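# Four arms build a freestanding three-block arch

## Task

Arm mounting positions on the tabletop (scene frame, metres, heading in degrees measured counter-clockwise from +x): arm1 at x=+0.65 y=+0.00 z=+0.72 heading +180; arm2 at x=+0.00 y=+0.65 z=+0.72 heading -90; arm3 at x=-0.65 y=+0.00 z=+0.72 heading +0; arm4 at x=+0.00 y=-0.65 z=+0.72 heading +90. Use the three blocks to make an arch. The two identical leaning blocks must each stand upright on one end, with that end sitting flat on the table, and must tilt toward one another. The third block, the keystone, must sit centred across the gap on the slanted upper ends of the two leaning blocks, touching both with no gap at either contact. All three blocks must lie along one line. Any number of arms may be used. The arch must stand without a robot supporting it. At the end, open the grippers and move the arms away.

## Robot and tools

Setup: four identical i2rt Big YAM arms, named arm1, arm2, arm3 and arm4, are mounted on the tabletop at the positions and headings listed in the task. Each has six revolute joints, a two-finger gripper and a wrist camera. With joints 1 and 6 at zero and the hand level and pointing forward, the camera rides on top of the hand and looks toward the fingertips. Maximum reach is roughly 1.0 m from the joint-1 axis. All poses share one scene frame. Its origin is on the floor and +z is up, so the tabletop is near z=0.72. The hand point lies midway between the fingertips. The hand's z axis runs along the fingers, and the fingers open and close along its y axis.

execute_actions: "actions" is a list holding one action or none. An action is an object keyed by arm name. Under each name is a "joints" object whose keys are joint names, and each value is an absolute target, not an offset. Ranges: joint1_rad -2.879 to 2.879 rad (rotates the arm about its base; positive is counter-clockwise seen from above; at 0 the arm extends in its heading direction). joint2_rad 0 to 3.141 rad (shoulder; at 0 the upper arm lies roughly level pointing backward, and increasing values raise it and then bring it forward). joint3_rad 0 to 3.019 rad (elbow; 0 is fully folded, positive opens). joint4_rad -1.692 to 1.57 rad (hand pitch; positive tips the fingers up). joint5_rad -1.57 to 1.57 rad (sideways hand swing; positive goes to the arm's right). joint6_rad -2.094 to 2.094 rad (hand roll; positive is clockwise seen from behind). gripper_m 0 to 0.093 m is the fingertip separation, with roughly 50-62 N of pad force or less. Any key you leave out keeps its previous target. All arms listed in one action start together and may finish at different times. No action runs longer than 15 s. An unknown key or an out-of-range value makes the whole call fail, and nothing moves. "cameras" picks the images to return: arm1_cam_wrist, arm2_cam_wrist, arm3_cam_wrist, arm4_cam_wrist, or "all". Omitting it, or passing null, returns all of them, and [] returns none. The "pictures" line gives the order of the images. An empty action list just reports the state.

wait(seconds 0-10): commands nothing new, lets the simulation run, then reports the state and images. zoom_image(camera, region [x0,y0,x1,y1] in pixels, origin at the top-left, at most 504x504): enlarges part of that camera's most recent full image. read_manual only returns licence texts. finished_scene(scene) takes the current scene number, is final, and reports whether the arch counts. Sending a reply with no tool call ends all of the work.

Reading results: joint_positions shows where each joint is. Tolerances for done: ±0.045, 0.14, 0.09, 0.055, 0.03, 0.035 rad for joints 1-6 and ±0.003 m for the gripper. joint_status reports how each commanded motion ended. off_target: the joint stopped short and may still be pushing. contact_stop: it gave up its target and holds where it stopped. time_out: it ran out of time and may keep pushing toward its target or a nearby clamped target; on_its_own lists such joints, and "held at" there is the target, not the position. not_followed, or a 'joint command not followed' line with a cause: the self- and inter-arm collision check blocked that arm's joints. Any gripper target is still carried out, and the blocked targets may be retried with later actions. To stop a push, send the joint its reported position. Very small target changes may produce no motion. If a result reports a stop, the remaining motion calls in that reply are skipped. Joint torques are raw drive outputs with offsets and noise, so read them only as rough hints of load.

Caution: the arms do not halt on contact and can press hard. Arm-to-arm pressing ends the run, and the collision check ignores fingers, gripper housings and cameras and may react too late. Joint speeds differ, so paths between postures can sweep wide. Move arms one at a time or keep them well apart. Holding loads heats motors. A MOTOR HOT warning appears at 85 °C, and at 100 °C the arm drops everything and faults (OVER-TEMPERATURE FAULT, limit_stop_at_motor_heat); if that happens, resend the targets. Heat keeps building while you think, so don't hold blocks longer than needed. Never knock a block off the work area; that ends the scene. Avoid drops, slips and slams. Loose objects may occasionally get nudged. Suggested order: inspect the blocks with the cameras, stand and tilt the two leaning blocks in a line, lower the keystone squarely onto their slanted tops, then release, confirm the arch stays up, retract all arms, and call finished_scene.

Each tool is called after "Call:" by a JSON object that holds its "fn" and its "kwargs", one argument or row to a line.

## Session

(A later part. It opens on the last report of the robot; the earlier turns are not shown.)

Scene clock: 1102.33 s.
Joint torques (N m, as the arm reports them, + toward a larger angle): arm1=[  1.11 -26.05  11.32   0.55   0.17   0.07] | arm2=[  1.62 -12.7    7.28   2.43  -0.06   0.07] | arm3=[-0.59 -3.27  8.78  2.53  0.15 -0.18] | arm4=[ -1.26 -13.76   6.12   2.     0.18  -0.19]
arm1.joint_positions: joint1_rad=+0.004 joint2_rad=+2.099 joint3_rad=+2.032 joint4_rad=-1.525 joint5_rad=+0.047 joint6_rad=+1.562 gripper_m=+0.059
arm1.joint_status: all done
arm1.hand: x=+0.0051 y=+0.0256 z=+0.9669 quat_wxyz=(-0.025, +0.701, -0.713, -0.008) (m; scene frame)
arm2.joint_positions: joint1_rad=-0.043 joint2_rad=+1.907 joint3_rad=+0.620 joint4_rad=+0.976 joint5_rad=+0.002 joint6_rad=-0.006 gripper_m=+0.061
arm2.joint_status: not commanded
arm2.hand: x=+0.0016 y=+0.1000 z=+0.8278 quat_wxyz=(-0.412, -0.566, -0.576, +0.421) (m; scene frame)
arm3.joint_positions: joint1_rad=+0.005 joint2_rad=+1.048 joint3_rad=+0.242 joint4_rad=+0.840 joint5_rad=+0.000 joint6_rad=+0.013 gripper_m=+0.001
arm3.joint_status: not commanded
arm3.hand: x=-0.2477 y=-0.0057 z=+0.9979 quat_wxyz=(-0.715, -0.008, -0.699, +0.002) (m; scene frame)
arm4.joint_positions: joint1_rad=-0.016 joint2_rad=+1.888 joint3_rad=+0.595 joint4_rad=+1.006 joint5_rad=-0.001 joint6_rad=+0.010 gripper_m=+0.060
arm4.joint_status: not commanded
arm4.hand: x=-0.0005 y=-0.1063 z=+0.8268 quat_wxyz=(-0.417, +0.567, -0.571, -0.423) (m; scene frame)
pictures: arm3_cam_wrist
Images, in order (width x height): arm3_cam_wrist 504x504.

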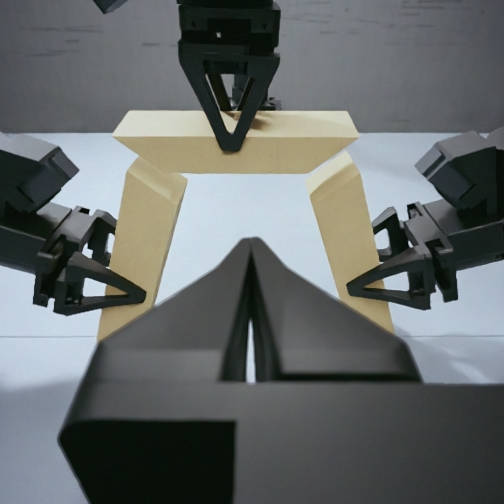

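Call:
{"fn": "execute_actions", "kwargs": {
  "actions": [
    {"arm1":{"joints":{"joint1_rad":0.024,"joint2_rad":2.102,"joint3_rad":1.992,"joint4_rad":-1.455}}}
  ],
  "cameras": ["arm3_cam_wrist"]
}}

Call:
{"fn": "zoom_image", "kwargs": {
  "camera": "arm3_cam_wrist",
  "region": [100, 60, 420, 260]
}}

Scene clock: 1113.43 s.
Joint torques (N m, as the arm reports them, + toward a larger angle): arm1=[  1.39 -25.46  11.13   0.6    0.17   0.08] | arm2=[  1.59 -12.7    7.26   2.42  -0.07   0.07] | arm3=[-0.42 -3.24  8.82  2.55  0.14 -0.18] | arm4=[ -1.07 -13.74   6.13   2.01   0.19  -0.2 ]
arm1.joint_positions: joint1_rad=+0.016 joint2_rad=+2.103 joint3_rad=+1.981 joint4_rad=-1.465 joint5_rad=+0.047 joint6_rad=+1.562 gripper_m=+0.059
arm1.joint_status: all done
arm1.hand: x=+0.0044 y=+0.0175 z=+0.9452 quat_wxyz=(-0.023, +0.705, -0.709, -0.010) (m; scene frame)
arm2.joint_positions: joint1_rad=-0.043 joint2_rad=+1.907 joint3_rad=+0.620 joint4_rad=+0.976 joint5_rad=+0.002 joint6_rad=-0.006 gripper_m=+0.061
arm2.joint_status: not commanded
arm2.hand: x=+0.0016 y=+0.1000 z=+0.8278 quat_wxyz=(-0.412, -0.566, -0.576, +0.421) (m; scene frame)
arm3.joint_positions: joint1_rad=+0.005 joint2_rad=+1.048 joint3_rad=+0.242 joint4_rad=+0.840 joint5_rad=+0.000 joint6_rad=+0.013 gripper_m=+0.001
arm3.joint_status: not commanded
arm3.hand: x=-0.2477 y=-0.0057 z=+0.9979 quat_wxyz=(-0.715, -0.008, -0.699, +0.002) (m; scene frame)
arm4.joint_positions: joint1_rad=-0.016 joint2_rad=+1.888 joint3_rad=+0.595 joint4_rad=+1.006 joint5_rad=-0.001 joint6_rad=+0.010 gripper_m=+0.060
arm4.joint_status: not commanded
arm4.hand: x=-0.0005 y=-0.1063 z=+0.8268 quat_wxyz=(-0.417, +0.567, -0.571, -0.423) (m; scene frame)
pictures: arm3_cam_wrist
Images, in order (width x height): arm3_cam_wrist 504x504.

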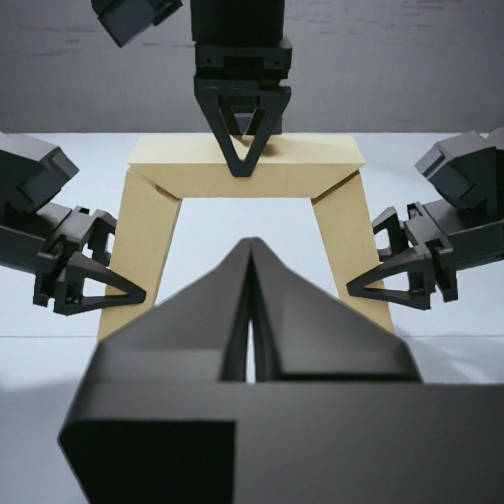

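Region (100, 60, 420, 260) of arm3_cam_wrist's 504x504 image, scaled by 1.575, with more detail than that image has; it fills the top 315 rows of this view, and the rest is white.

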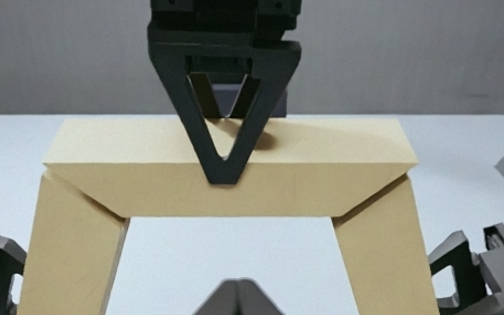

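Call:
{"fn": "execute_actions", "kwargs": {
  "actions": [
    {"arm1":{"joints":{"joint2_rad":2.105,"joint3_rad":1.972,"joint4_rad":-1.433}}}
  ],
  "cameras": ["arm3_cam_wrist"]
}}

Call:
{"fn": "zoom_image", "kwargs": {
  "camera": "arm3_cam_wrist",
  "region": [100, 100, 400, 260]
}}

Scene clock: 1121.97 s.
Joint torques (N m, as the arm reports them, + toward a larger angle): arm1=[  1.57 -24.88  10.89   0.56   0.16   0.07] | arm2=[  1.73 -12.75   7.28   2.4   -0.06   0.07] | arm3=[-0.45 -3.32  8.8   2.59  0.14 -0.17] | arm4=[ -1.03 -13.79   6.13   1.99   0.18  -0.2 ]
arm1.joint_positions: joint1_rad=+0.016 joint2_rad=+2.103 joint3_rad=+1.965 joint4_rad=-1.444 joint5_rad=+0.047 joint6_rad=+1.562 gripper_m=+0.059
arm1.joint_status: all done
arm1.hand: x=+0.0040 y=+0.0175 z=+0.9390 quat_wxyz=(-0.021, +0.705, -0.709, -0.012) (m; scene frame)
arm2.joint_positions: joint1_rad=-0.043 joint2_rad=+1.907 joint3_rad=+0.620 joint4_rad=+0.976 joint5_rad=+0.002 joint6_rad=-0.006 gripper_m=+0.061
arm2.joint_status: not commanded
arm2.hand: x=+0.0016 y=+0.1000 z=+0.8278 quat_wxyz=(-0.412, -0.566, -0.576, +0.421) (m; scene frame)
arm3.joint_positions: joint1_rad=+0.005 joint2_rad=+1.048 joint3_rad=+0.242 joint4_rad=+0.840 joint5_rad=+0.000 joint6_rad=+0.013 gripper_m=+0.001
arm3.joint_status: not commanded
arm3.hand: x=-0.2477 y=-0.0057 z=+0.9979 quat_wxyz=(-0.715, -0.008, -0.699, +0.002) (m; scene frame)
arm4.joint_positions: joint1_rad=-0.016 joint2_rad=+1.888 joint3_rad=+0.595 joint4_rad=+1.006 joint5_rad=-0.001 joint6_rad=+0.010 gripper_m=+0.060
arm4.joint_status: not commanded
arm4.hand: x=-0.0005 y=-0.1063 z=+0.8268 quat_wxyz=(-0.417, +0.567, -0.571, -0.423) (m; scene frame)
pictures: arm3_cam_wrist
Images, in order (width x height): arm3_cam_wrist 504x504.

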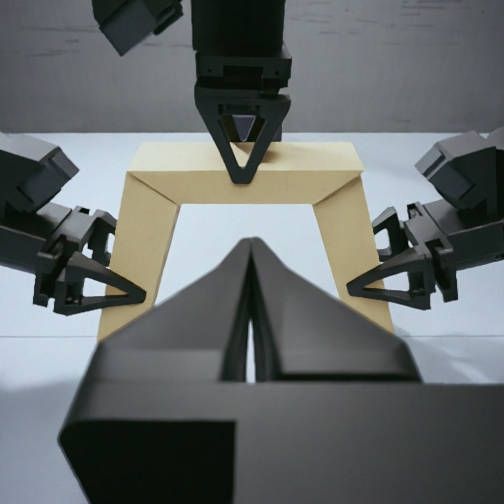

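Region (100, 100, 400, 260) of arm3_cam_wrist's 504x504 image, scaled by 1.680, with more detail than that image has; it fills the top 269 rows of this view, and the rest is white.

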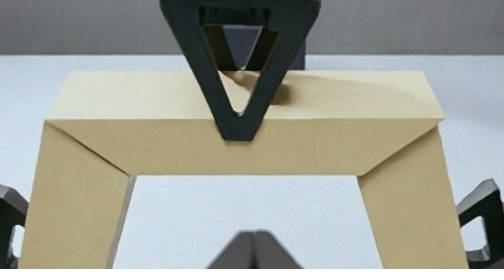

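Call:
{"fn": "zoom_image", "kwargs": {
  "camera": "arm3_cam_wrist",
  "region": [290, 130, 390, 230]
}}

Call:
{"fn": "zoom_image", "kwargs": {
  "camera": "arm3_cam_wrist",
  "region": [105, 130, 205, 230]
}}

Region (290, 130, 390, 230) of arm3_cam_wrist's 504x504 image, scaled by 5.040, with more detail than that image has.

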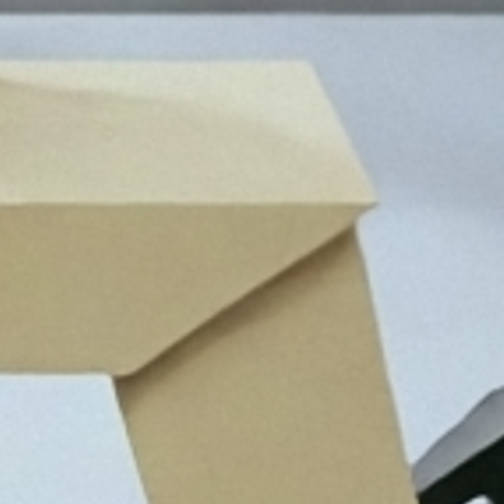

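Region (105, 130, 205, 230) of arm3_cam_wrist's 504x504 image, scaled by 5.040, with more detail than that image has.

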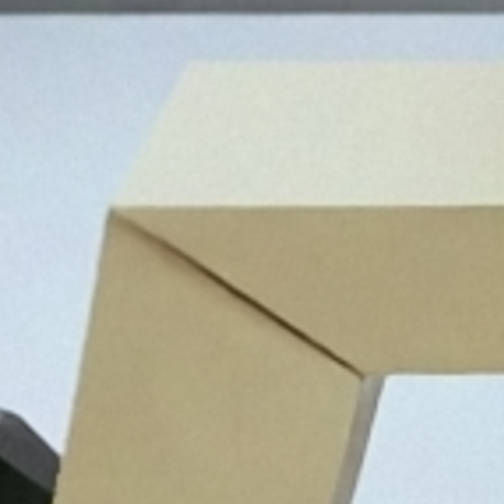

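Call:
{"fn": "execute_actions", "kwargs": {
  "actions": [
    {"arm1":{"joints":{"gripper_m":0.09}}}
  ],
  "cameras": ["arm3_cam_wrist"]
}}

Call:
{"fn": "zoom_image", "kwargs": {
  "camera": "arm3_cam_wrist",
  "region": [100, 100, 400, 260]
}}

Scene clock: 1141.20 s.
Joint torques (N m, as the arm reports them, + toward a larger angle): arm1=[  1.47 -24.87  10.75   0.58   0.16   0.07] | arm2=[  1.59 -13.     7.22   2.62  -0.07   0.06] | arm3=[-0.49 -3.24  8.8   2.55  0.14 -0.18] | arm4=[ -1.07 -14.34   6.19   2.19   0.18  -0.19]
arm1.joint_positions: joint1_rad=+0.016 joint2_rad=+2.103 joint3_rad=+1.965 joint4_rad=-1.444 joint5_rad=+0.047 joint6_rad=+1.563 gripper_m=+0.090
arm1.joint_status: all done
arm1.hand: x=+0.0040 y=+0.0175 z=+0.9390 quat_wxyz=(-0.021, +0.705, -0.709, -0.012) (m; scene frame)
arm2.joint_positions: joint1_rad=-0.043 joint2_rad=+1.910 joint3_rad=+0.620 joint4_rad=+0.972 joint5_rad=+0.002 joint6_rad=-0.005 gripper_m=+0.061
arm2.joint_status: not commanded
arm2.hand: x=+0.0015 y=+0.1007 z=+0.8250 quat_wxyz=(-0.410, -0.568, -0.578, +0.418) (m; scene frame)
arm3.joint_positions: joint1_rad=+0.005 joint2_rad=+1.048 joint3_rad=+0.242 joint4_rad=+0.840 joint5_rad=+0.000 joint6_rad=+0.013 gripper_m=+0.001
arm3.joint_status: not commanded
arm3.hand: x=-0.2477 y=-0.0057 z=+0.9979 quat_wxyz=(-0.715, -0.008, -0.699, +0.002) (m; scene frame)
arm4.joint_positions: joint1_rad=-0.016 joint2_rad=+1.892 joint3_rad=+0.595 joint4_rad=+1.002 joint5_rad=-0.001 joint6_rad=+0.009 gripper_m=+0.060
arm4.joint_status: not commanded
arm4.hand: x=-0.0005 y=-0.1070 z=+0.8241 quat_wxyz=(-0.415, +0.568, -0.573, -0.420) (m; scene frame)
pictures: arm3_cam_wrist
Images, in order (width x height): arm3_cam_wrist 504x504.

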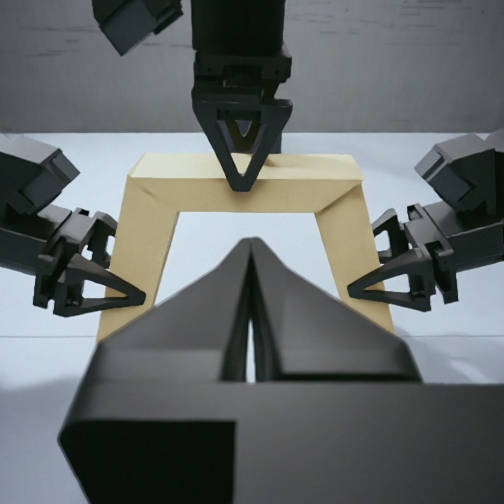

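Region (100, 100, 400, 260) of arm3_cam_wrist's 504x504 image, scaled by 1.680, with more detail than that image has; it fills the top 269 rows of this view, and the rest is white.

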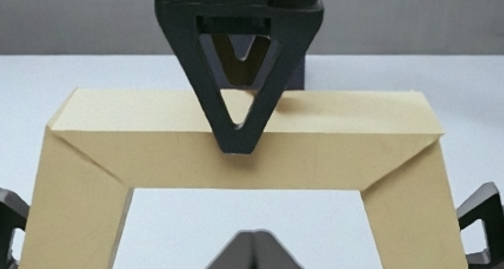

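Call:
{"fn": "zoom_image", "kwargs": {
  "camera": "arm3_cam_wrist",
  "region": [105, 140, 205, 240]
}}

Call:
{"fn": "zoom_image", "kwargs": {
  "camera": "arm3_cam_wrist",
  "region": [290, 140, 390, 240]
}}

Region (105, 140, 205, 240) of arm3_cam_wrist's 504x504 image, scaled by 5.040, with more detail than that image has.

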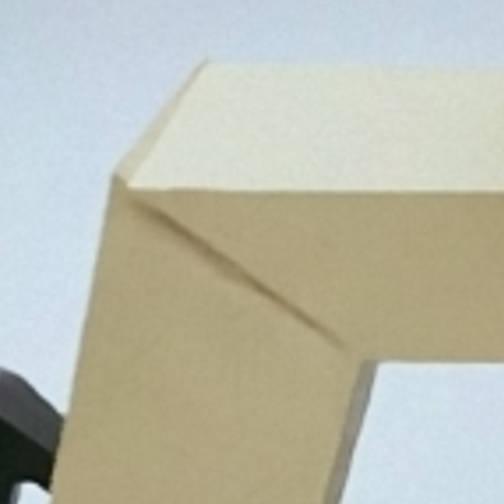

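Region (290, 140, 390, 240) of arm3_cam_wrist's 504x504 image, scaled by 5.040, with more detail than that image has.

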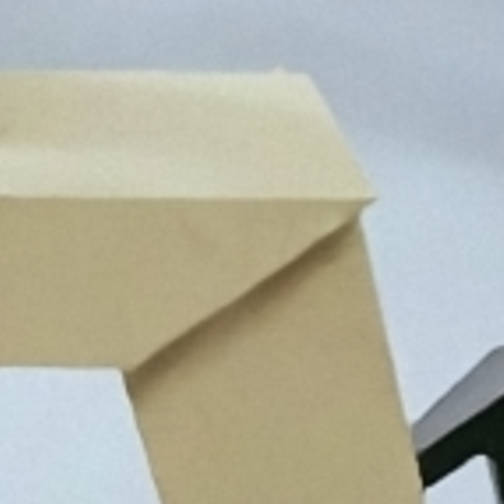

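Call:
{"fn": "execute_actions", "kwargs": {
  "actions": [],
  "cameras": ["arm1_cam_wrist","arm2_cam_wrist","arm4_cam_wrist"]
}}

Scene clock: 1157.63 s.
Joint torques (N m, as the arm reports them, + toward a larger angle): arm1=[  1.49 -25.11  10.76   0.61   0.15   0.08] | arm2=[  1.56 -12.95   7.25   2.58  -0.06   0.06] | arm3=[-0.48 -3.22  8.8   2.52  0.14 -0.18] | arm4=[ -1.11 -14.1    6.06   2.17   0.18  -0.2 ]
arm1.joint_positions: joint1_rad=+0.016 joint2_rad=+2.103 joint3_rad=+1.965 joint4_rad=-1.444 joint5_rad=+0.047 joint6_rad=+1.563 gripper_m=+0.090
arm1.joint_status: all done
arm1.hand: x=+0.0040 y=+0.0175 z=+0.9390 quat_wxyz=(-0.021, +0.705, -0.709, -0.012) (m; scene frame)
arm2.joint_positions: joint1_rad=-0.043 joint2_rad=+1.910 joint3_rad=+0.620 joint4_rad=+0.972 joint5_rad=+0.002 joint6_rad=-0.005 gripper_m=+0.061
arm2.joint_status: not commanded
arm2.hand: x=+0.0015 y=+0.1007 z=+0.8250 quat_wxyz=(-0.410, -0.568, -0.578, +0.418) (m; scene frame)
arm3.joint_positions: joint1_rad=+0.005 joint2_rad=+1.048 joint3_rad=+0.242 joint4_rad=+0.840 joint5_rad=+0.000 joint6_rad=+0.013 gripper_m=+0.001
arm3.joint_status: not commanded
arm3.hand: x=-0.2477 y=-0.0057 z=+0.9979 quat_wxyz=(-0.715, -0.008, -0.699, +0.002) (m; scene frame)
arm4.joint_positions: joint1_rad=-0.016 joint2_rad=+1.892 joint3_rad=+0.595 joint4_rad=+1.002 joint5_rad=-0.001 joint6_rad=+0.009 gripper_m=+0.060
arm4.joint_status: not commanded
arm4.hand: x=-0.0005 y=-0.1070 z=+0.8241 quat_wxyz=(-0.415, +0.568, -0.573, -0.420) (m; scene frame)
pictures: arm1_cam_wrist, arm2_cam_wrist, arm4_cam_wrist
Images, in order (width x height): arm1_cam_wrist 504x504, arm2_cam_wrist 504x504, arm4_cam_wrist 504x504.

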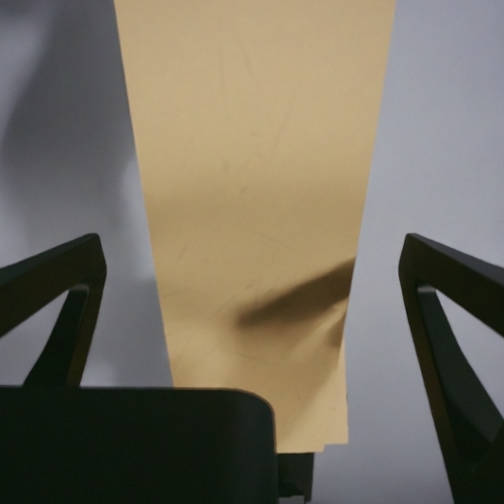

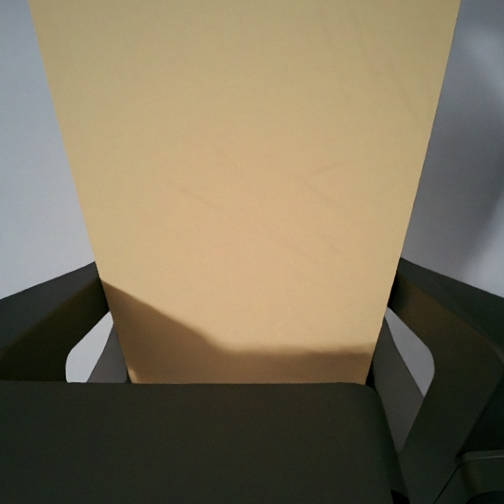

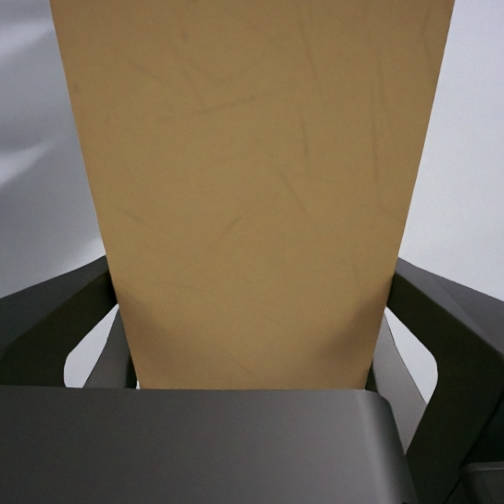

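Call:
{"fn": "execute_actions", "kwargs": {
  "actions": [
    {"arm1":{"joints":{"joint3_rad":1.95,"joint4_rad":-1.41,"joint6_rad":1.52}},"arm3":{"joints":{"joint4_rad":0.68}}}
  ],
  "cameras": ["arm3_cam_wrist","arm1_cam_wrist"]
}}

Call:
{"fn": "zoom_image", "kwargs": {
  "camera": "arm3_cam_wrist",
  "region": [80, 230, 180, 300]
}}

Call:
{"fn": "zoom_image", "kwargs": {
  "camera": "arm3_cam_wrist",
  "region": [320, 230, 420, 300]
}}

Scene clock: 1184.57 s.
Joint torques (N m, as the arm reports them, + toward a larger angle): arm1=[  1.29 -25.31   9.97   0.59   0.16  -0.1 ] | arm2=[  1.58 -12.91   7.26   2.58  -0.07   0.06] | arm3=[-0.47 -3.28  8.82  1.56  0.14 -0.18] | arm4=[ -1.1  -14.18   6.06   2.17   0.17  -0.19]
arm1.joint_positions: joint1_rad=+0.016 joint2_rad=+2.103 joint3_rad=+1.951 joint4_rad=-1.420 joint5_rad=+0.047 joint6_rad=+1.529 gripper_m=+0.090
arm1.joint_status: all done
arm1.hand: x=+0.0023 y=+0.0175 z=+0.9339 quat_wxyz=(-0.018, +0.717, -0.697, -0.015) (m; scene frame)
arm2.joint_positions: joint1_rad=-0.043 joint2_rad=+1.910 joint3_rad=+0.620 joint4_rad=+0.972 joint5_rad=+0.002 joint6_rad=-0.005 gripper_m=+0.061
arm2.joint_status: not commanded
arm2.hand: x=+0.0015 y=+0.1007 z=+0.8250 quat_wxyz=(-0.410, -0.568, -0.578, +0.418) (m; scene frame)
arm3.joint_positions: joint1_rad=+0.005 joint2_rad=+1.048 joint3_rad=+0.242 joint4_rad=+0.688 joint5_rad=+0.000 joint6_rad=+0.013 gripper_m=+0.001
arm3.joint_status: all done
arm3.hand: x=-0.2497 y=-0.0059 z=+0.9606 quat_wxyz=(-0.660, -0.009, -0.751, +0.002) (m; scene frame)
arm4.joint_positions: joint1_rad=-0.016 joint2_rad=+1.892 joint3_rad=+0.595 joint4_rad=+1.002 joint5_rad=-0.001 joint6_rad=+0.009 gripper_m=+0.060
arm4.joint_status: not commanded
arm4.hand: x=-0.0005 y=-0.1070 z=+0.8241 quat_wxyz=(-0.415, +0.568, -0.573, -0.420) (m; scene frame)
pictures: arm1_cam_wrist, arm3_cam_wrist
Images, in order (width x height): arm1_cam_wrist 504x504, arm3_cam_wrist 504x504.

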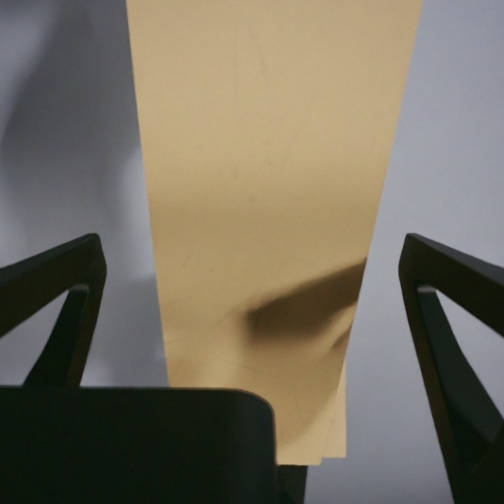

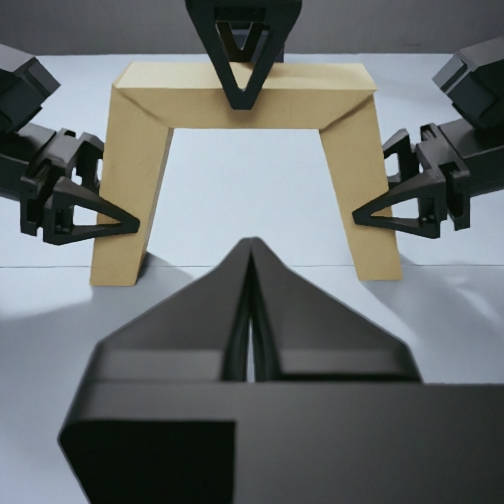

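Region (80, 230, 180, 300) of arm3_cam_wrist's 504x504 image, scaled by 5.040, with more detail than that image has; it fills the top 353 rows of this view, and the rest is white.

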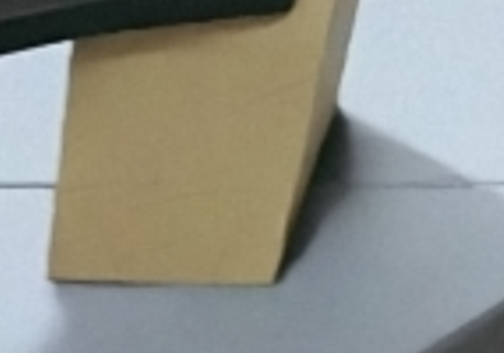

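Region (320, 230, 420, 300) of arm3_cam_wrist's 504x504 image, scaled by 5.040, with more detail than that image has; it fills the top 353 rows of this view, and the rest is white.

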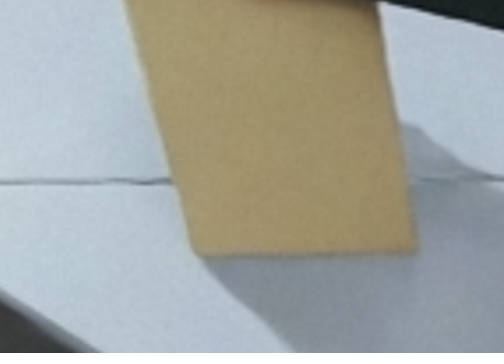

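Call:
{"fn": "execute_actions", "kwargs": {
  "actions": [
    {"arm1":{"joints":{"joint4_rad":-1.398,"joint6_rad":1.553,"gripper_m":0.045}}}
  ],
  "cameras": ["arm3_cam_wrist","arm1_cam_wrist"]
}}

Scene clock: 1211.10 s.
Joint torques (N m, as the arm reports them, + toward a larger angle): arm1=[  1.49 -25.39  10.11   0.71   0.15   0.13] | arm2=[  1.54 -12.98   7.25   2.61  -0.07   0.03] | arm3=[-0.44 -3.29  8.81  1.59  0.15 -0.18] | arm4=[ -1.03 -14.03   6.07   2.21   0.18  -0.16]
arm1.joint_positions: joint1_rad=+0.016 joint2_rad=+2.103 joint3_rad=+1.950 joint4_rad=-1.410 joint5_rad=+0.047 joint6_rad=+1.540 gripper_m=+0.059
arm1.joint_status: gripper_m off_target (ended at +0.059, target +0.045); the others done
arm1.hand: x=-0.0001 y=+0.0176 z=+0.9336 quat_wxyz=(-0.015, +0.713, -0.701, -0.019) (m; scene frame)
arm2.joint_positions: joint1_rad=-0.043 joint2_rad=+1.910 joint3_rad=+0.620 joint4_rad=+0.972 joint5_rad=+0.002 joint6_rad=-0.003 gripper_m=+0.061
arm2.joint_status: not commanded
arm2.hand: x=+0.0015 y=+0.1007 z=+0.8250 quat_wxyz=(-0.411, -0.569, -0.577, +0.418) (m; scene frame)
arm3.joint_positions: joint1_rad=+0.005 joint2_rad=+1.048 joint3_rad=+0.242 joint4_rad=+0.688 joint5_rad=+0.000 joint6_rad=+0.013 gripper_m=+0.001
arm3.joint_status: not commanded
arm3.hand: x=-0.2497 y=-0.0059 z=+0.9606 quat_wxyz=(-0.660, -0.009, -0.751, +0.002) (m; scene frame)
arm4.joint_positions: joint1_rad=-0.016 joint2_rad=+1.892 joint3_rad=+0.595 joint4_rad=+1.001 joint5_rad=-0.001 joint6_rad=+0.005 gripper_m=+0.060
arm4.joint_status: not commanded
arm4.hand: x=-0.0005 y=-0.1070 z=+0.8240 quat_wxyz=(-0.415, +0.570, -0.572, -0.419) (m; scene frame)
pictures: arm1_cam_wrist, arm3_cam_wrist
Images, in order (width x height): arm1_cam_wrist 504x504, arm3_cam_wrist 504x504.

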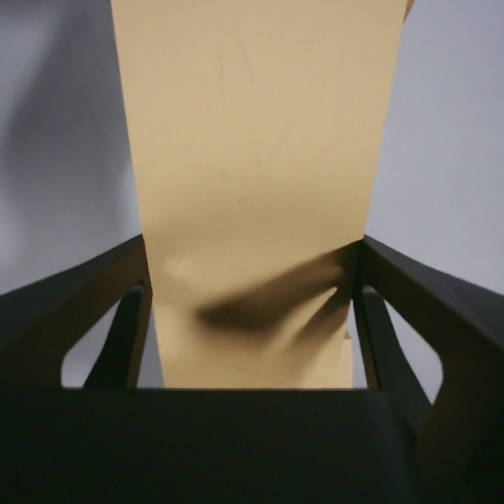

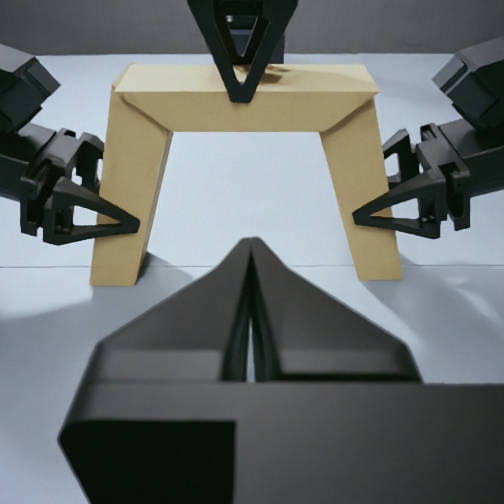

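Call:
{"fn": "zoom_image", "kwargs": {
  "camera": "arm3_cam_wrist",
  "region": [95, 50, 195, 150]
}}

Call:
{"fn": "zoom_image", "kwargs": {
  "camera": "arm3_cam_wrist",
  "region": [300, 50, 400, 150]
}}

Call:
{"fn": "zoom_image", "kwargs": {
  "camera": "arm1_cam_wrist",
  "region": [340, 0, 440, 70]
}}

Region (95, 50, 195, 150) of arm3_cam_wrist's 504x504 image, scaled by 5.040, with more detail than that image has.

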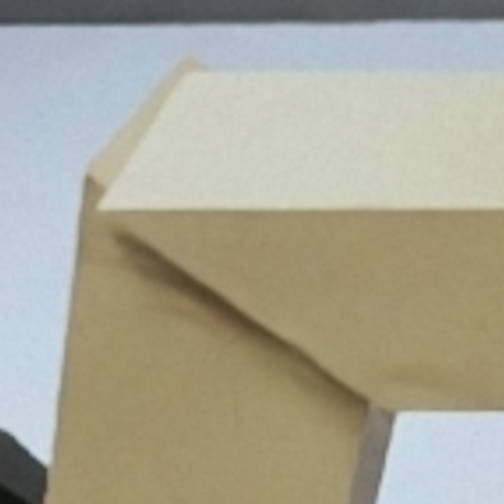

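Region (300, 50, 400, 150) of arm3_cam_wrist's 504x504 image, scaled by 5.040, with more detail than that image has.

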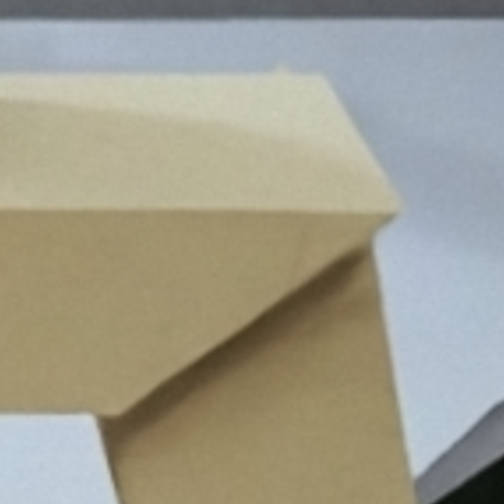

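Region (340, 0, 440, 70) of arm1_cam_wrist's 504x504 image, scaled by 5.040, with more detail than that image has; it fills the top 353 rows of this view, and the rest is white.

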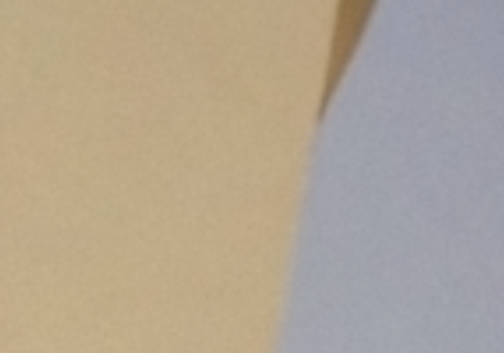

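Call:
{"fn": "execute_actions", "kwargs": {
  "actions": [
    {"arm1":{"joints":{"joint4_rad":-1.43}},"arm4":{"joints":{"joint1_rad":0.004}}}
  ],
  "cameras": ["arm3_cam_wrist","arm1_cam_wrist"]
}}

Call:
{"fn": "zoom_image", "kwargs": {
  "camera": "arm3_cam_wrist",
  "region": [320, 230, 420, 300]
}}

Call:
{"fn": "zoom_image", "kwargs": {
  "camera": "arm3_cam_wrist",
  "region": [90, 40, 400, 160]
}}

Scene clock: 1254.97 s.
Joint torques (N m, as the arm reports them, + toward a larger angle): arm1=[  1.57 -25.25  10.07  -0.45   0.15   0.1 ] | arm2=[  1.63 -12.91   7.31   2.61  -0.07   0.03] | arm3=[-0.38 -3.26  8.84  1.57  0.13 -0.17] | arm4=[  0.5  -14.01   6.09   2.23   0.16  -0.15]
arm1.joint_positions: joint1_rad=+0.016 joint2_rad=+2.103 joint3_rad=+1.950 joint4_rad=-1.415 joint5_rad=+0.047 joint6_rad=+1.543 gripper_m=+0.059
arm1.joint_status: all done
arm1.hand: x=+0.0012 y=+0.0176 z=+0.9336 quat_wxyz=(-0.016, +0.712, -0.702, -0.017) (m; scene frame)
arm2.joint_positions: joint1_rad=-0.043 joint2_rad=+1.910 joint3_rad=+0.620 joint4_rad=+0.972 joint5_rad=+0.002 joint6_rad=-0.003 gripper_m=+0.061
arm2.joint_status: not commanded
arm2.hand: x=+0.0015 y=+0.1007 z=+0.8250 quat_wxyz=(-0.411, -0.569, -0.577, +0.418) (m; scene frame)
arm3.joint_positions: joint1_rad=+0.005 joint2_rad=+1.048 joint3_rad=+0.242 joint4_rad=+0.688 joint5_rad=+0.000 joint6_rad=+0.013 gripper_m=+0.001
arm3.joint_status: not commanded
arm3.hand: x=-0.2497 y=-0.0059 z=+0.9606 quat_wxyz=(-0.660, -0.009, -0.751, +0.002) (m; scene frame)
arm4.joint_positions: joint1_rad=-0.009 joint2_rad=+1.892 joint3_rad=+0.595 joint4_rad=+1.001 joint5_rad=+0.000 joint6_rad=+0.005 gripper_m=+0.060
arm4.joint_status: all done
arm4.hand: x=-0.0042 y=-0.1070 z=+0.8240 quat_wxyz=(-0.414, +0.571, -0.570, -0.421) (m; scene frame)
pictures: arm1_cam_wrist, arm3_cam_wrist
Images, in order (width x height): arm1_cam_wrist 504x504, arm3_cam_wrist 504x504.

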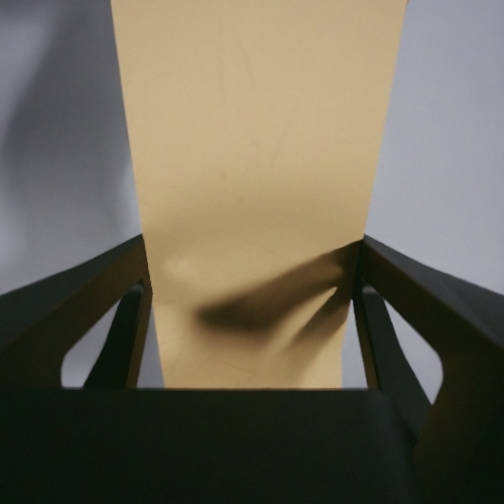

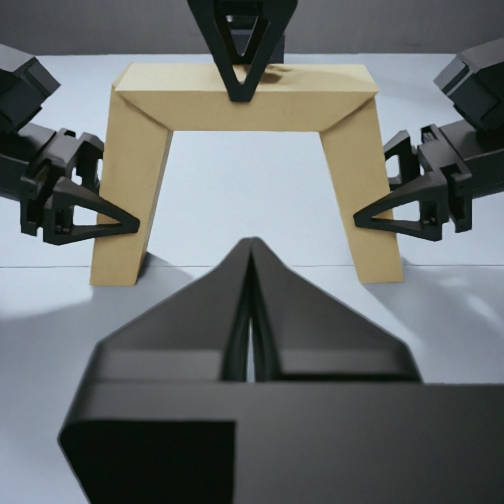

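Region (320, 230, 420, 300) of arm3_cam_wrist's 504x504 image, scaled by 5.040, with more detail than that image has; it fills the top 353 rows of this view, and the rest is white.

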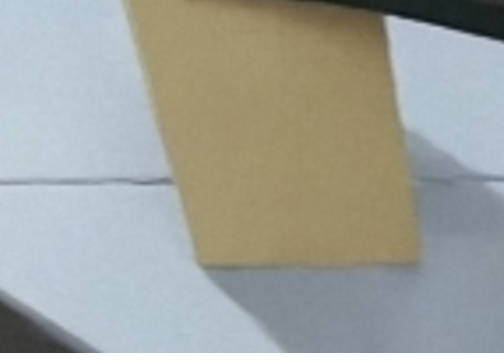

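Region (90, 40, 400, 160) of arm3_cam_wrist's 504x504 image, scaled by 1.626, with more detail than that image has; it fills the top 195 rows of this view, and the rest is white.

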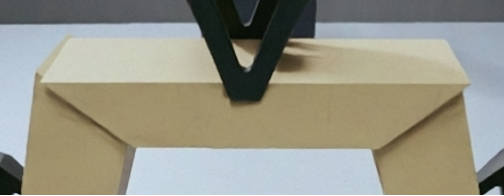

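Call:
{"fn": "execute_actions", "kwargs": {
  "actions": [
    {"arm1":{"joints":{"gripper_m":0.09}}}
  ],
  "cameras": ["arm3_cam_wrist","arm1_cam_wrist"]
}}

Call:
{"fn": "zoom_image", "kwargs": {
  "camera": "arm3_cam_wrist",
  "region": [90, 40, 400, 160]
}}

Scene clock: 1269.70 s.
Joint torques (N m, as the arm reports them, + toward a larger angle): arm1=[  1.39 -25.04  10.13  -0.17   0.13   0.09] | arm2=[  1.64 -12.92   7.26   2.6   -0.06   0.02] | arm3=[-0.41 -3.3   8.84  1.56  0.13 -0.17] | arm4=[  0.56 -14.1    6.08   2.18   0.14  -0.16]
arm1.joint_positions: joint1_rad=+0.016 joint2_rad=+2.103 joint3_rad=+1.950 joint4_rad=-1.421 joint5_rad=+0.047 joint6_rad=+1.544 gripper_m=+0.090
arm1.joint_status: all done
arm1.hand: x=+0.0028 y=+0.0175 z=+0.9336 quat_wxyz=(-0.019, +0.711, -0.702, -0.015) (m; scene frame)
arm2.joint_positions: joint1_rad=-0.043 joint2_rad=+1.910 joint3_rad=+0.620 joint4_rad=+0.972 joint5_rad=+0.002 joint6_rad=-0.003 gripper_m=+0.061
arm2.joint_status: not commanded
arm2.hand: x=+0.0015 y=+0.1007 z=+0.8250 quat_wxyz=(-0.411, -0.569, -0.577, +0.418) (m; scene frame)
arm3.joint_positions: joint1_rad=+0.005 joint2_rad=+1.048 joint3_rad=+0.242 joint4_rad=+0.688 joint5_rad=+0.000 joint6_rad=+0.013 gripper_m=+0.001
arm3.joint_status: not commanded
arm3.hand: x=-0.2497 y=-0.0059 z=+0.9606 quat_wxyz=(-0.660, -0.009, -0.751, +0.002) (m; scene frame)
arm4.joint_positions: joint1_rad=-0.009 joint2_rad=+1.892 joint3_rad=+0.595 joint4_rad=+1.001 joint5_rad=+0.000 joint6_rad=+0.005 gripper_m=+0.060
arm4.joint_status: not commanded
arm4.hand: x=-0.0042 y=-0.1070 z=+0.8240 quat_wxyz=(-0.414, +0.571, -0.570, -0.421) (m; scene frame)
pictures: arm1_cam_wrist, arm3_cam_wrist
Images, in order (width x height): arm1_cam_wrist 504x504, arm3_cam_wrist 504x504.

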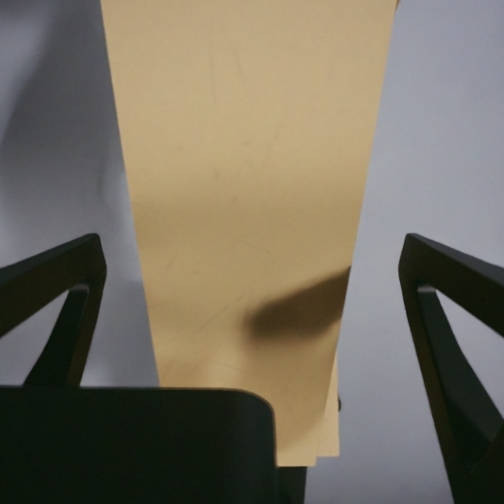

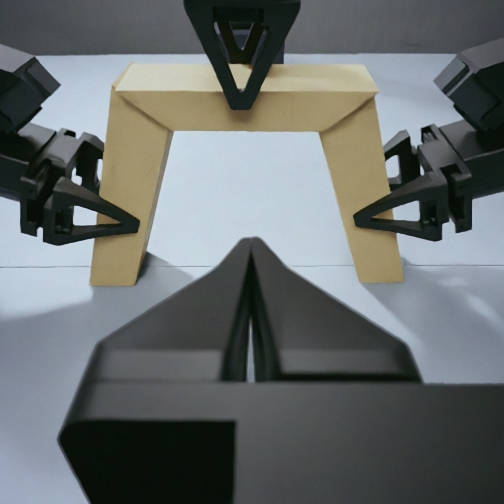

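Region (90, 40, 400, 160) of arm3_cam_wrist's 504x504 image, scaled by 1.626, with more detail than that image has; it fills the top 195 rows of this view, and the rest is white.

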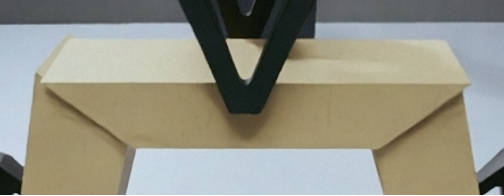

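Call:
{"fn": "zoom_image", "kwargs": {
  "camera": "arm1_cam_wrist",
  "region": [260, 320, 400, 500]
}}

Call:
{"fn": "zoom_image", "kwargs": {
  "camera": "arm3_cam_wrist",
  "region": [300, 50, 430, 300]
}}

Region (260, 320, 400, 500) of arm1_cam_wrist's 504x504 image, scaled by 2.800, with more detail than that image has.

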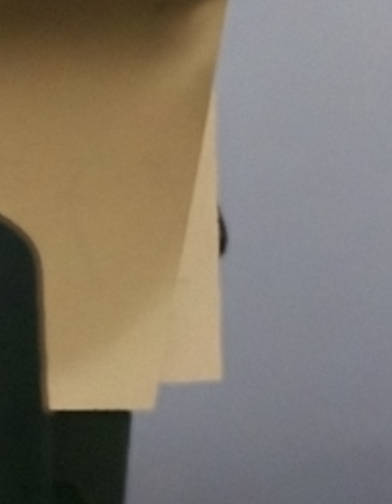

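Region (300, 50, 430, 300) of arm3_cam_wrist's 504x504 image, scaled by 2.016, with more detail than that image has; it fills the left 262 columns of this view, and the rest is white.

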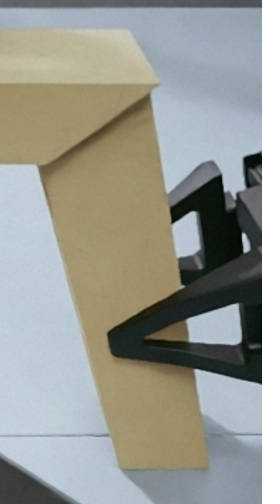

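Call:
{"fn": "execute_actions", "kwargs": {
  "actions": [
    {"arm1":{"joints":{"gripper_m":0.045}}}
  ],
  "cameras": []
}}

Call:
{"fn": "execute_actions", "kwargs": {
  "actions": [
    {"arm4":{"joints":{"joint1_rad":0.017,"joint6_rad":-0.04}}}
  ],
  "cameras": ["arm3_cam_wrist","arm1_cam_wrist"]
}}

Call:
{"fn": "zoom_image", "kwargs": {
  "camera": "arm3_cam_wrist",
  "region": [300, 50, 430, 300]
}}

Scene clock: 1317.93 s.
Joint torques (N m, as the arm reports them, + toward a larger angle): arm1=[  1.37 -25.22  10.06  -0.15   0.13   0.09] | arm2=[  1.58 -12.89   7.24   2.57  -0.05   0.03] | arm3=[-0.46 -3.3   8.84  1.6   0.13 -0.18] | arm4=[  0.73 -14.21   6.1    2.2    0.13  -0.16]
arm1.joint_positions: joint1_rad=+0.016 joint2_rad=+2.103 joint3_rad=+1.950 joint4_rad=-1.422 joint5_rad=+0.048 joint6_rad=+1.546 gripper_m=+0.059
arm1.joint_status: gripper_m off_target (ended at +0.059, target +0.045)
arm1.hand: x=+0.0031 y=+0.0176 z=+0.9335 quat_wxyz=(-0.019, +0.711, -0.703, -0.015) (m; scene frame)
arm2.joint_positions: joint1_rad=-0.043 joint2_rad=+1.910 joint3_rad=+0.620 joint4_rad=+0.972 joint5_rad=+0.001 joint6_rad=-0.002 gripper_m=+0.061
arm2.joint_status: not commanded
arm2.hand: x=+0.0016 y=+0.1007 z=+0.8250 quat_wxyz=(-0.411, -0.569, -0.577, +0.418) (m; scene frame)
arm3.joint_positions: joint1_rad=+0.005 joint2_rad=+1.048 joint3_rad=+0.242 joint4_rad=+0.688 joint5_rad=+0.000 joint6_rad=+0.013 gripper_m=+0.001
arm3.joint_status: not commanded
arm3.hand: x=-0.2497 y=-0.0059 z=+0.9606 quat_wxyz=(-0.660, -0.009, -0.751, +0.002) (m; scene frame)
arm4.joint_positions: joint1_rad=-0.009 joint2_rad=+1.892 joint3_rad=+0.595 joint4_rad=+1.001 joint5_rad=+0.000 joint6_rad=+0.005 gripper_m=+0.060
arm4.joint_status: not commanded
arm4.hand: x=-0.0042 y=-0.1071 z=+0.8239 quat_wxyz=(-0.414, +0.572, -0.570, -0.421) (m; scene frame)
pictures: none
No camera images: the call's "cameras" was empty. Leave "cameras" out to get every camera's image.

Scene clock: 1318.63 s.
Joint torques (N m, as the arm reports them, + toward a larger angle): arm1=[  1.49 -25.28  10.06  -0.21   0.15   0.08] | arm2=[  1.62 -12.97   7.28   2.61  -0.06   0.02] | arm3=[-0.48 -3.28  8.84  1.59  0.13 -0.18] | arm4=[  0.57 -14.18   6.05   2.22   0.09  -0.26]
arm1.joint_positions: joint1_rad=+0.016 joint2_rad=+2.103 joint3_rad=+1.950 joint4_rad=-1.422 joint5_rad=+0.048 joint6_rad=+1.546 gripper_m=+0.059
arm1.joint_status: not commanded
arm1.hand: x=+0.0031 y=+0.0176 z=+0.9335 quat_wxyz=(-0.019, +0.711, -0.703, -0.015) (m; scene frame)
arm2.joint_positions: joint1_rad=-0.043 joint2_rad=+1.910 joint3_rad=+0.620 joint4_rad=+0.972 joint5_rad=+0.001 joint6_rad=-0.002 gripper_m=+0.061
arm2.joint_status: not commanded
arm2.hand: x=+0.0016 y=+0.1007 z=+0.8250 quat_wxyz=(-0.411, -0.569, -0.577, +0.418) (m; scene frame)
arm3.joint_positions: joint1_rad=+0.005 joint2_rad=+1.048 joint3_rad=+0.242 joint4_rad=+0.688 joint5_rad=+0.000 joint6_rad=+0.013 gripper_m=+0.001
arm3.joint_status: not commanded
arm3.hand: x=-0.2497 y=-0.0059 z=+0.9606 quat_wxyz=(-0.660, -0.009, -0.751, +0.002) (m; scene frame)
arm4.joint_positions: joint1_rad=+0.004 joint2_rad=+1.892 joint3_rad=+0.595 joint4_rad=+1.001 joint5_rad=+0.001 joint6_rad=-0.016 gripper_m=+0.060
arm4.joint_status: all done
arm4.hand: x=-0.0109 y=-0.1072 z=+0.8235 quat_wxyz=(-0.416, +0.581, -0.561, -0.418) (m; scene frame)
pictures: arm1_cam_wrist, arm3_cam_wrist
Images, in order (width x height): arm1_cam_wrist 504x504, arm3_cam_wrist 504x504.

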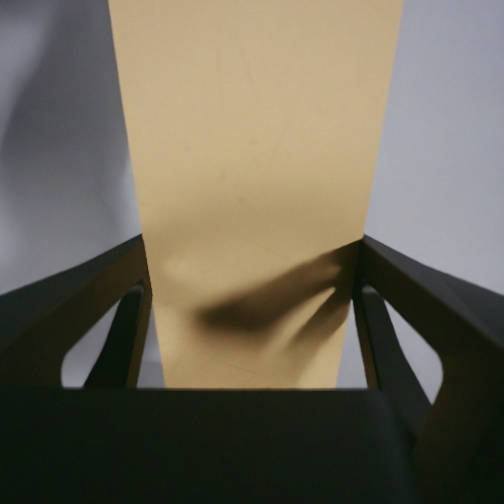

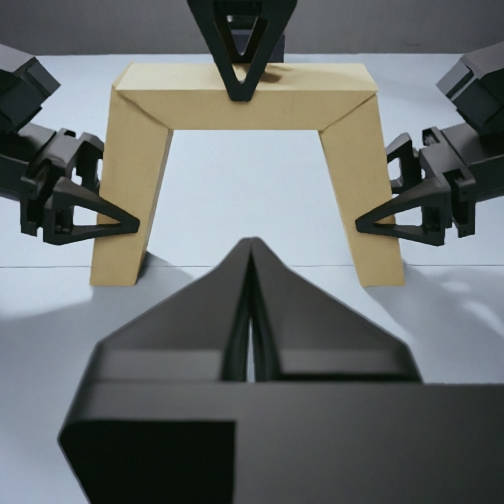

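Region (300, 50, 430, 300) of arm3_cam_wrist's 504x504 image, scaled by 2.016, with more detail than that image has; it fills the left 262 columns of this view, and the rest is white.

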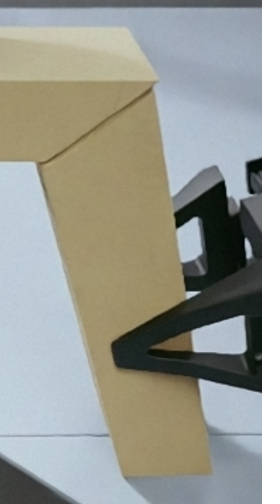

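Call:
{"fn": "zoom_image", "kwargs": {
  "camera": "arm3_cam_wrist",
  "region": [320, 230, 420, 300]
}}

Call:
{"fn": "zoom_image", "kwargs": {
  "camera": "arm3_cam_wrist",
  "region": [90, 40, 400, 160]
}}

Region (320, 230, 420, 300) of arm3_cam_wrist's 504x504 image, scaled by 5.040, with more detail than that image has; it fills the top 353 rows of this view, and the rest is white.

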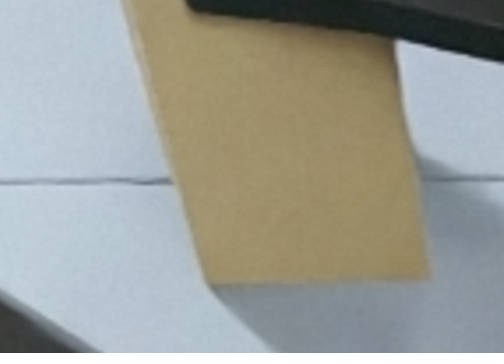

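Region (90, 40, 400, 160) of arm3_cam_wrist's 504x504 image, scaled by 1.626, with more detail than that image has; it fills the top 195 rows of this view, and the rest is white.

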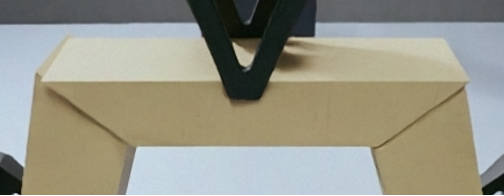

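Call:
{"fn": "execute_actions", "kwargs": {
  "actions": [
    {"arm1":{"joints":{"gripper_m":0.09}},"arm4":{"joints":{"joint6_rad":-0.02,"joint1_rad":0.008}}}
  ],
  "cameras": ["arm3_cam_wrist","arm1_cam_wrist"]
}}

Call:
{"fn": "execute_actions", "kwargs": {
  "actions": [
    {"arm2":{"joints":{"gripper_m":0.09}},"arm4":{"joints":{"gripper_m":0.09}},"arm1":{"joints":{"joint3_rad":2.2,"joint4_rad":-1.62}}}
  ],
  "cameras": ["arm3_cam_wrist","arm1_cam_wrist"]
}}

Scene clock: 1332.40 s.
Joint torques (N m, as the arm reports them, + toward a larger angle): arm1=[  1.48 -25.12  10.19  -0.14   0.13   0.07] | arm2=[  1.58 -12.81   7.18   2.58  -0.05   0.02] | arm3=[-0.45 -3.23  8.84  1.58  0.13 -0.17] | arm4=[ -0.23 -14.28   6.17   2.19   0.09  -0.14]
arm1.joint_positions: joint1_rad=+0.016 joint2_rad=+2.103 joint3_rad=+1.950 joint4_rad=-1.422 joint5_rad=+0.048 joint6_rad=+1.546 gripper_m=+0.090
arm1.joint_status: all done
arm1.hand: x=+0.0031 y=+0.0176 z=+0.9335 quat_wxyz=(-0.019, +0.711, -0.703, -0.015) (m; scene frame)
arm2.joint_positions: joint1_rad=-0.043 joint2_rad=+1.910 joint3_rad=+0.620 joint4_rad=+0.972 joint5_rad=+0.001 joint6_rad=-0.001 gripper_m=+0.061
arm2.joint_status: not commanded
arm2.hand: x=+0.0016 y=+0.1007 z=+0.8250 quat_wxyz=(-0.411, -0.569, -0.577, +0.418) (m; scene frame)
arm3.joint_positions: joint1_rad=+0.005 joint2_rad=+1.048 joint3_rad=+0.242 joint4_rad=+0.688 joint5_rad=+0.000 joint6_rad=+0.013 gripper_m=+0.001
arm3.joint_status: not commanded
arm3.hand: x=-0.2497 y=-0.0059 z=+0.9606 quat_wxyz=(-0.660, -0.009, -0.751, +0.002) (m; scene frame)
arm4.joint_positions: joint1_rad=+0.004 joint2_rad=+1.892 joint3_rad=+0.595 joint4_rad=+1.001 joint5_rad=+0.001 joint6_rad=-0.017 gripper_m=+0.060
arm4.joint_status: all done
arm4.hand: x=-0.0109 y=-0.1072 z=+0.8235 quat_wxyz=(-0.416, +0.581, -0.561, -0.418) (m; scene frame)
pictures: arm1_cam_wrist, arm3_cam_wrist
Images, in order (width x height): arm1_cam_wrist 504x504, arm3_cam_wrist 504x504.

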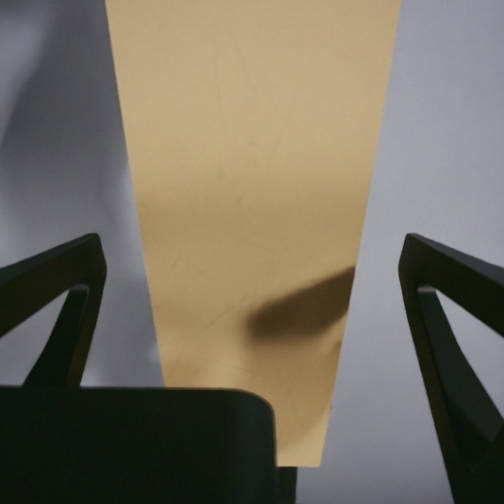

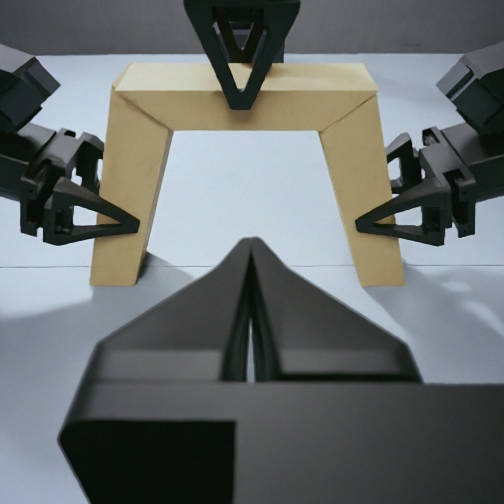

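Scene clock: 1333.60 s.
Joint torques (N m, as the arm reports them, + toward a larger angle): arm1=[  1.41 -24.19  13.46  -0.11   0.13   0.06] | arm2=[  1.67 -13.18   5.71   2.32  -0.06   0.01] | arm3=[-0.58 -3.25  8.82  1.58  0.14 -0.17] | arm4=[ -0.04 -14.5    4.91   2.14   0.1   -0.14]
arm1.joint_positions: joint1_rad=+0.016 joint2_rad=+2.094 joint3_rad=+2.166 joint4_rad=-1.611 joint5_rad=+0.048 joint6_rad=+1.546 gripper_m=+0.090
arm1.joint_status: all done
arm1.hand: x=-0.0067 y=+0.0177 z=+1.0212 quat_wxyz=(-0.007, +0.710, -0.703, -0.028) (m; scene frame)
arm2.joint_positions: joint1_rad=-0.043 joint2_rad=+1.910 joint3_rad=+0.645 joint4_rad=+0.978 joint5_rad=+0.001 joint6_rad=-0.001 gripper_m=+0.090
arm2.joint_status: all done
arm2.hand: x=+0.0018 y=+0.0890 z=+0.8354 quat_wxyz=(-0.420, -0.563, -0.570, +0.427) (m; scene frame)
arm3.joint_positions: joint1_rad=+0.005 joint2_rad=+1.048 joint3_rad=+0.242 joint4_rad=+0.688 joint5_rad=+0.000 joint6_rad=+0.013 gripper_m=+0.001
arm3.joint_status: not commanded
arm3.hand: x=-0.2497 y=-0.0059 z=+0.9606 quat_wxyz=(-0.660, -0.009, -0.751, +0.002) (m; scene frame)
arm4.joint_positions: joint1_rad=+0.004 joint2_rad=+1.892 joint3_rad=+0.616 joint4_rad=+1.002 joint5_rad=+0.001 joint6_rad=-0.017 gripper_m=+0.090
arm4.joint_status: all done
arm4.hand: x=-0.0110 y=-0.0981 z=+0.8308 quat_wxyz=(-0.422, +0.576, -0.556, -0.424) (m; scene frame)
pictures: arm1_cam_wrist, arm3_cam_wrist
Images, in order (width x height): arm1_cam_wrist 504x504, arm3_cam_wrist 504x504.

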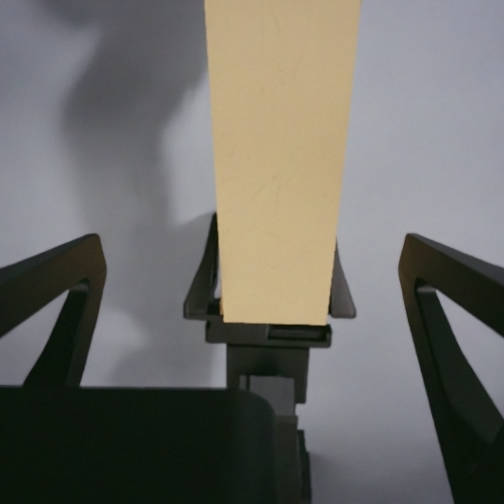

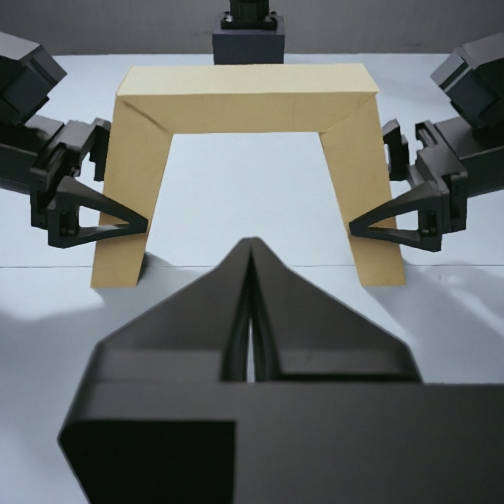

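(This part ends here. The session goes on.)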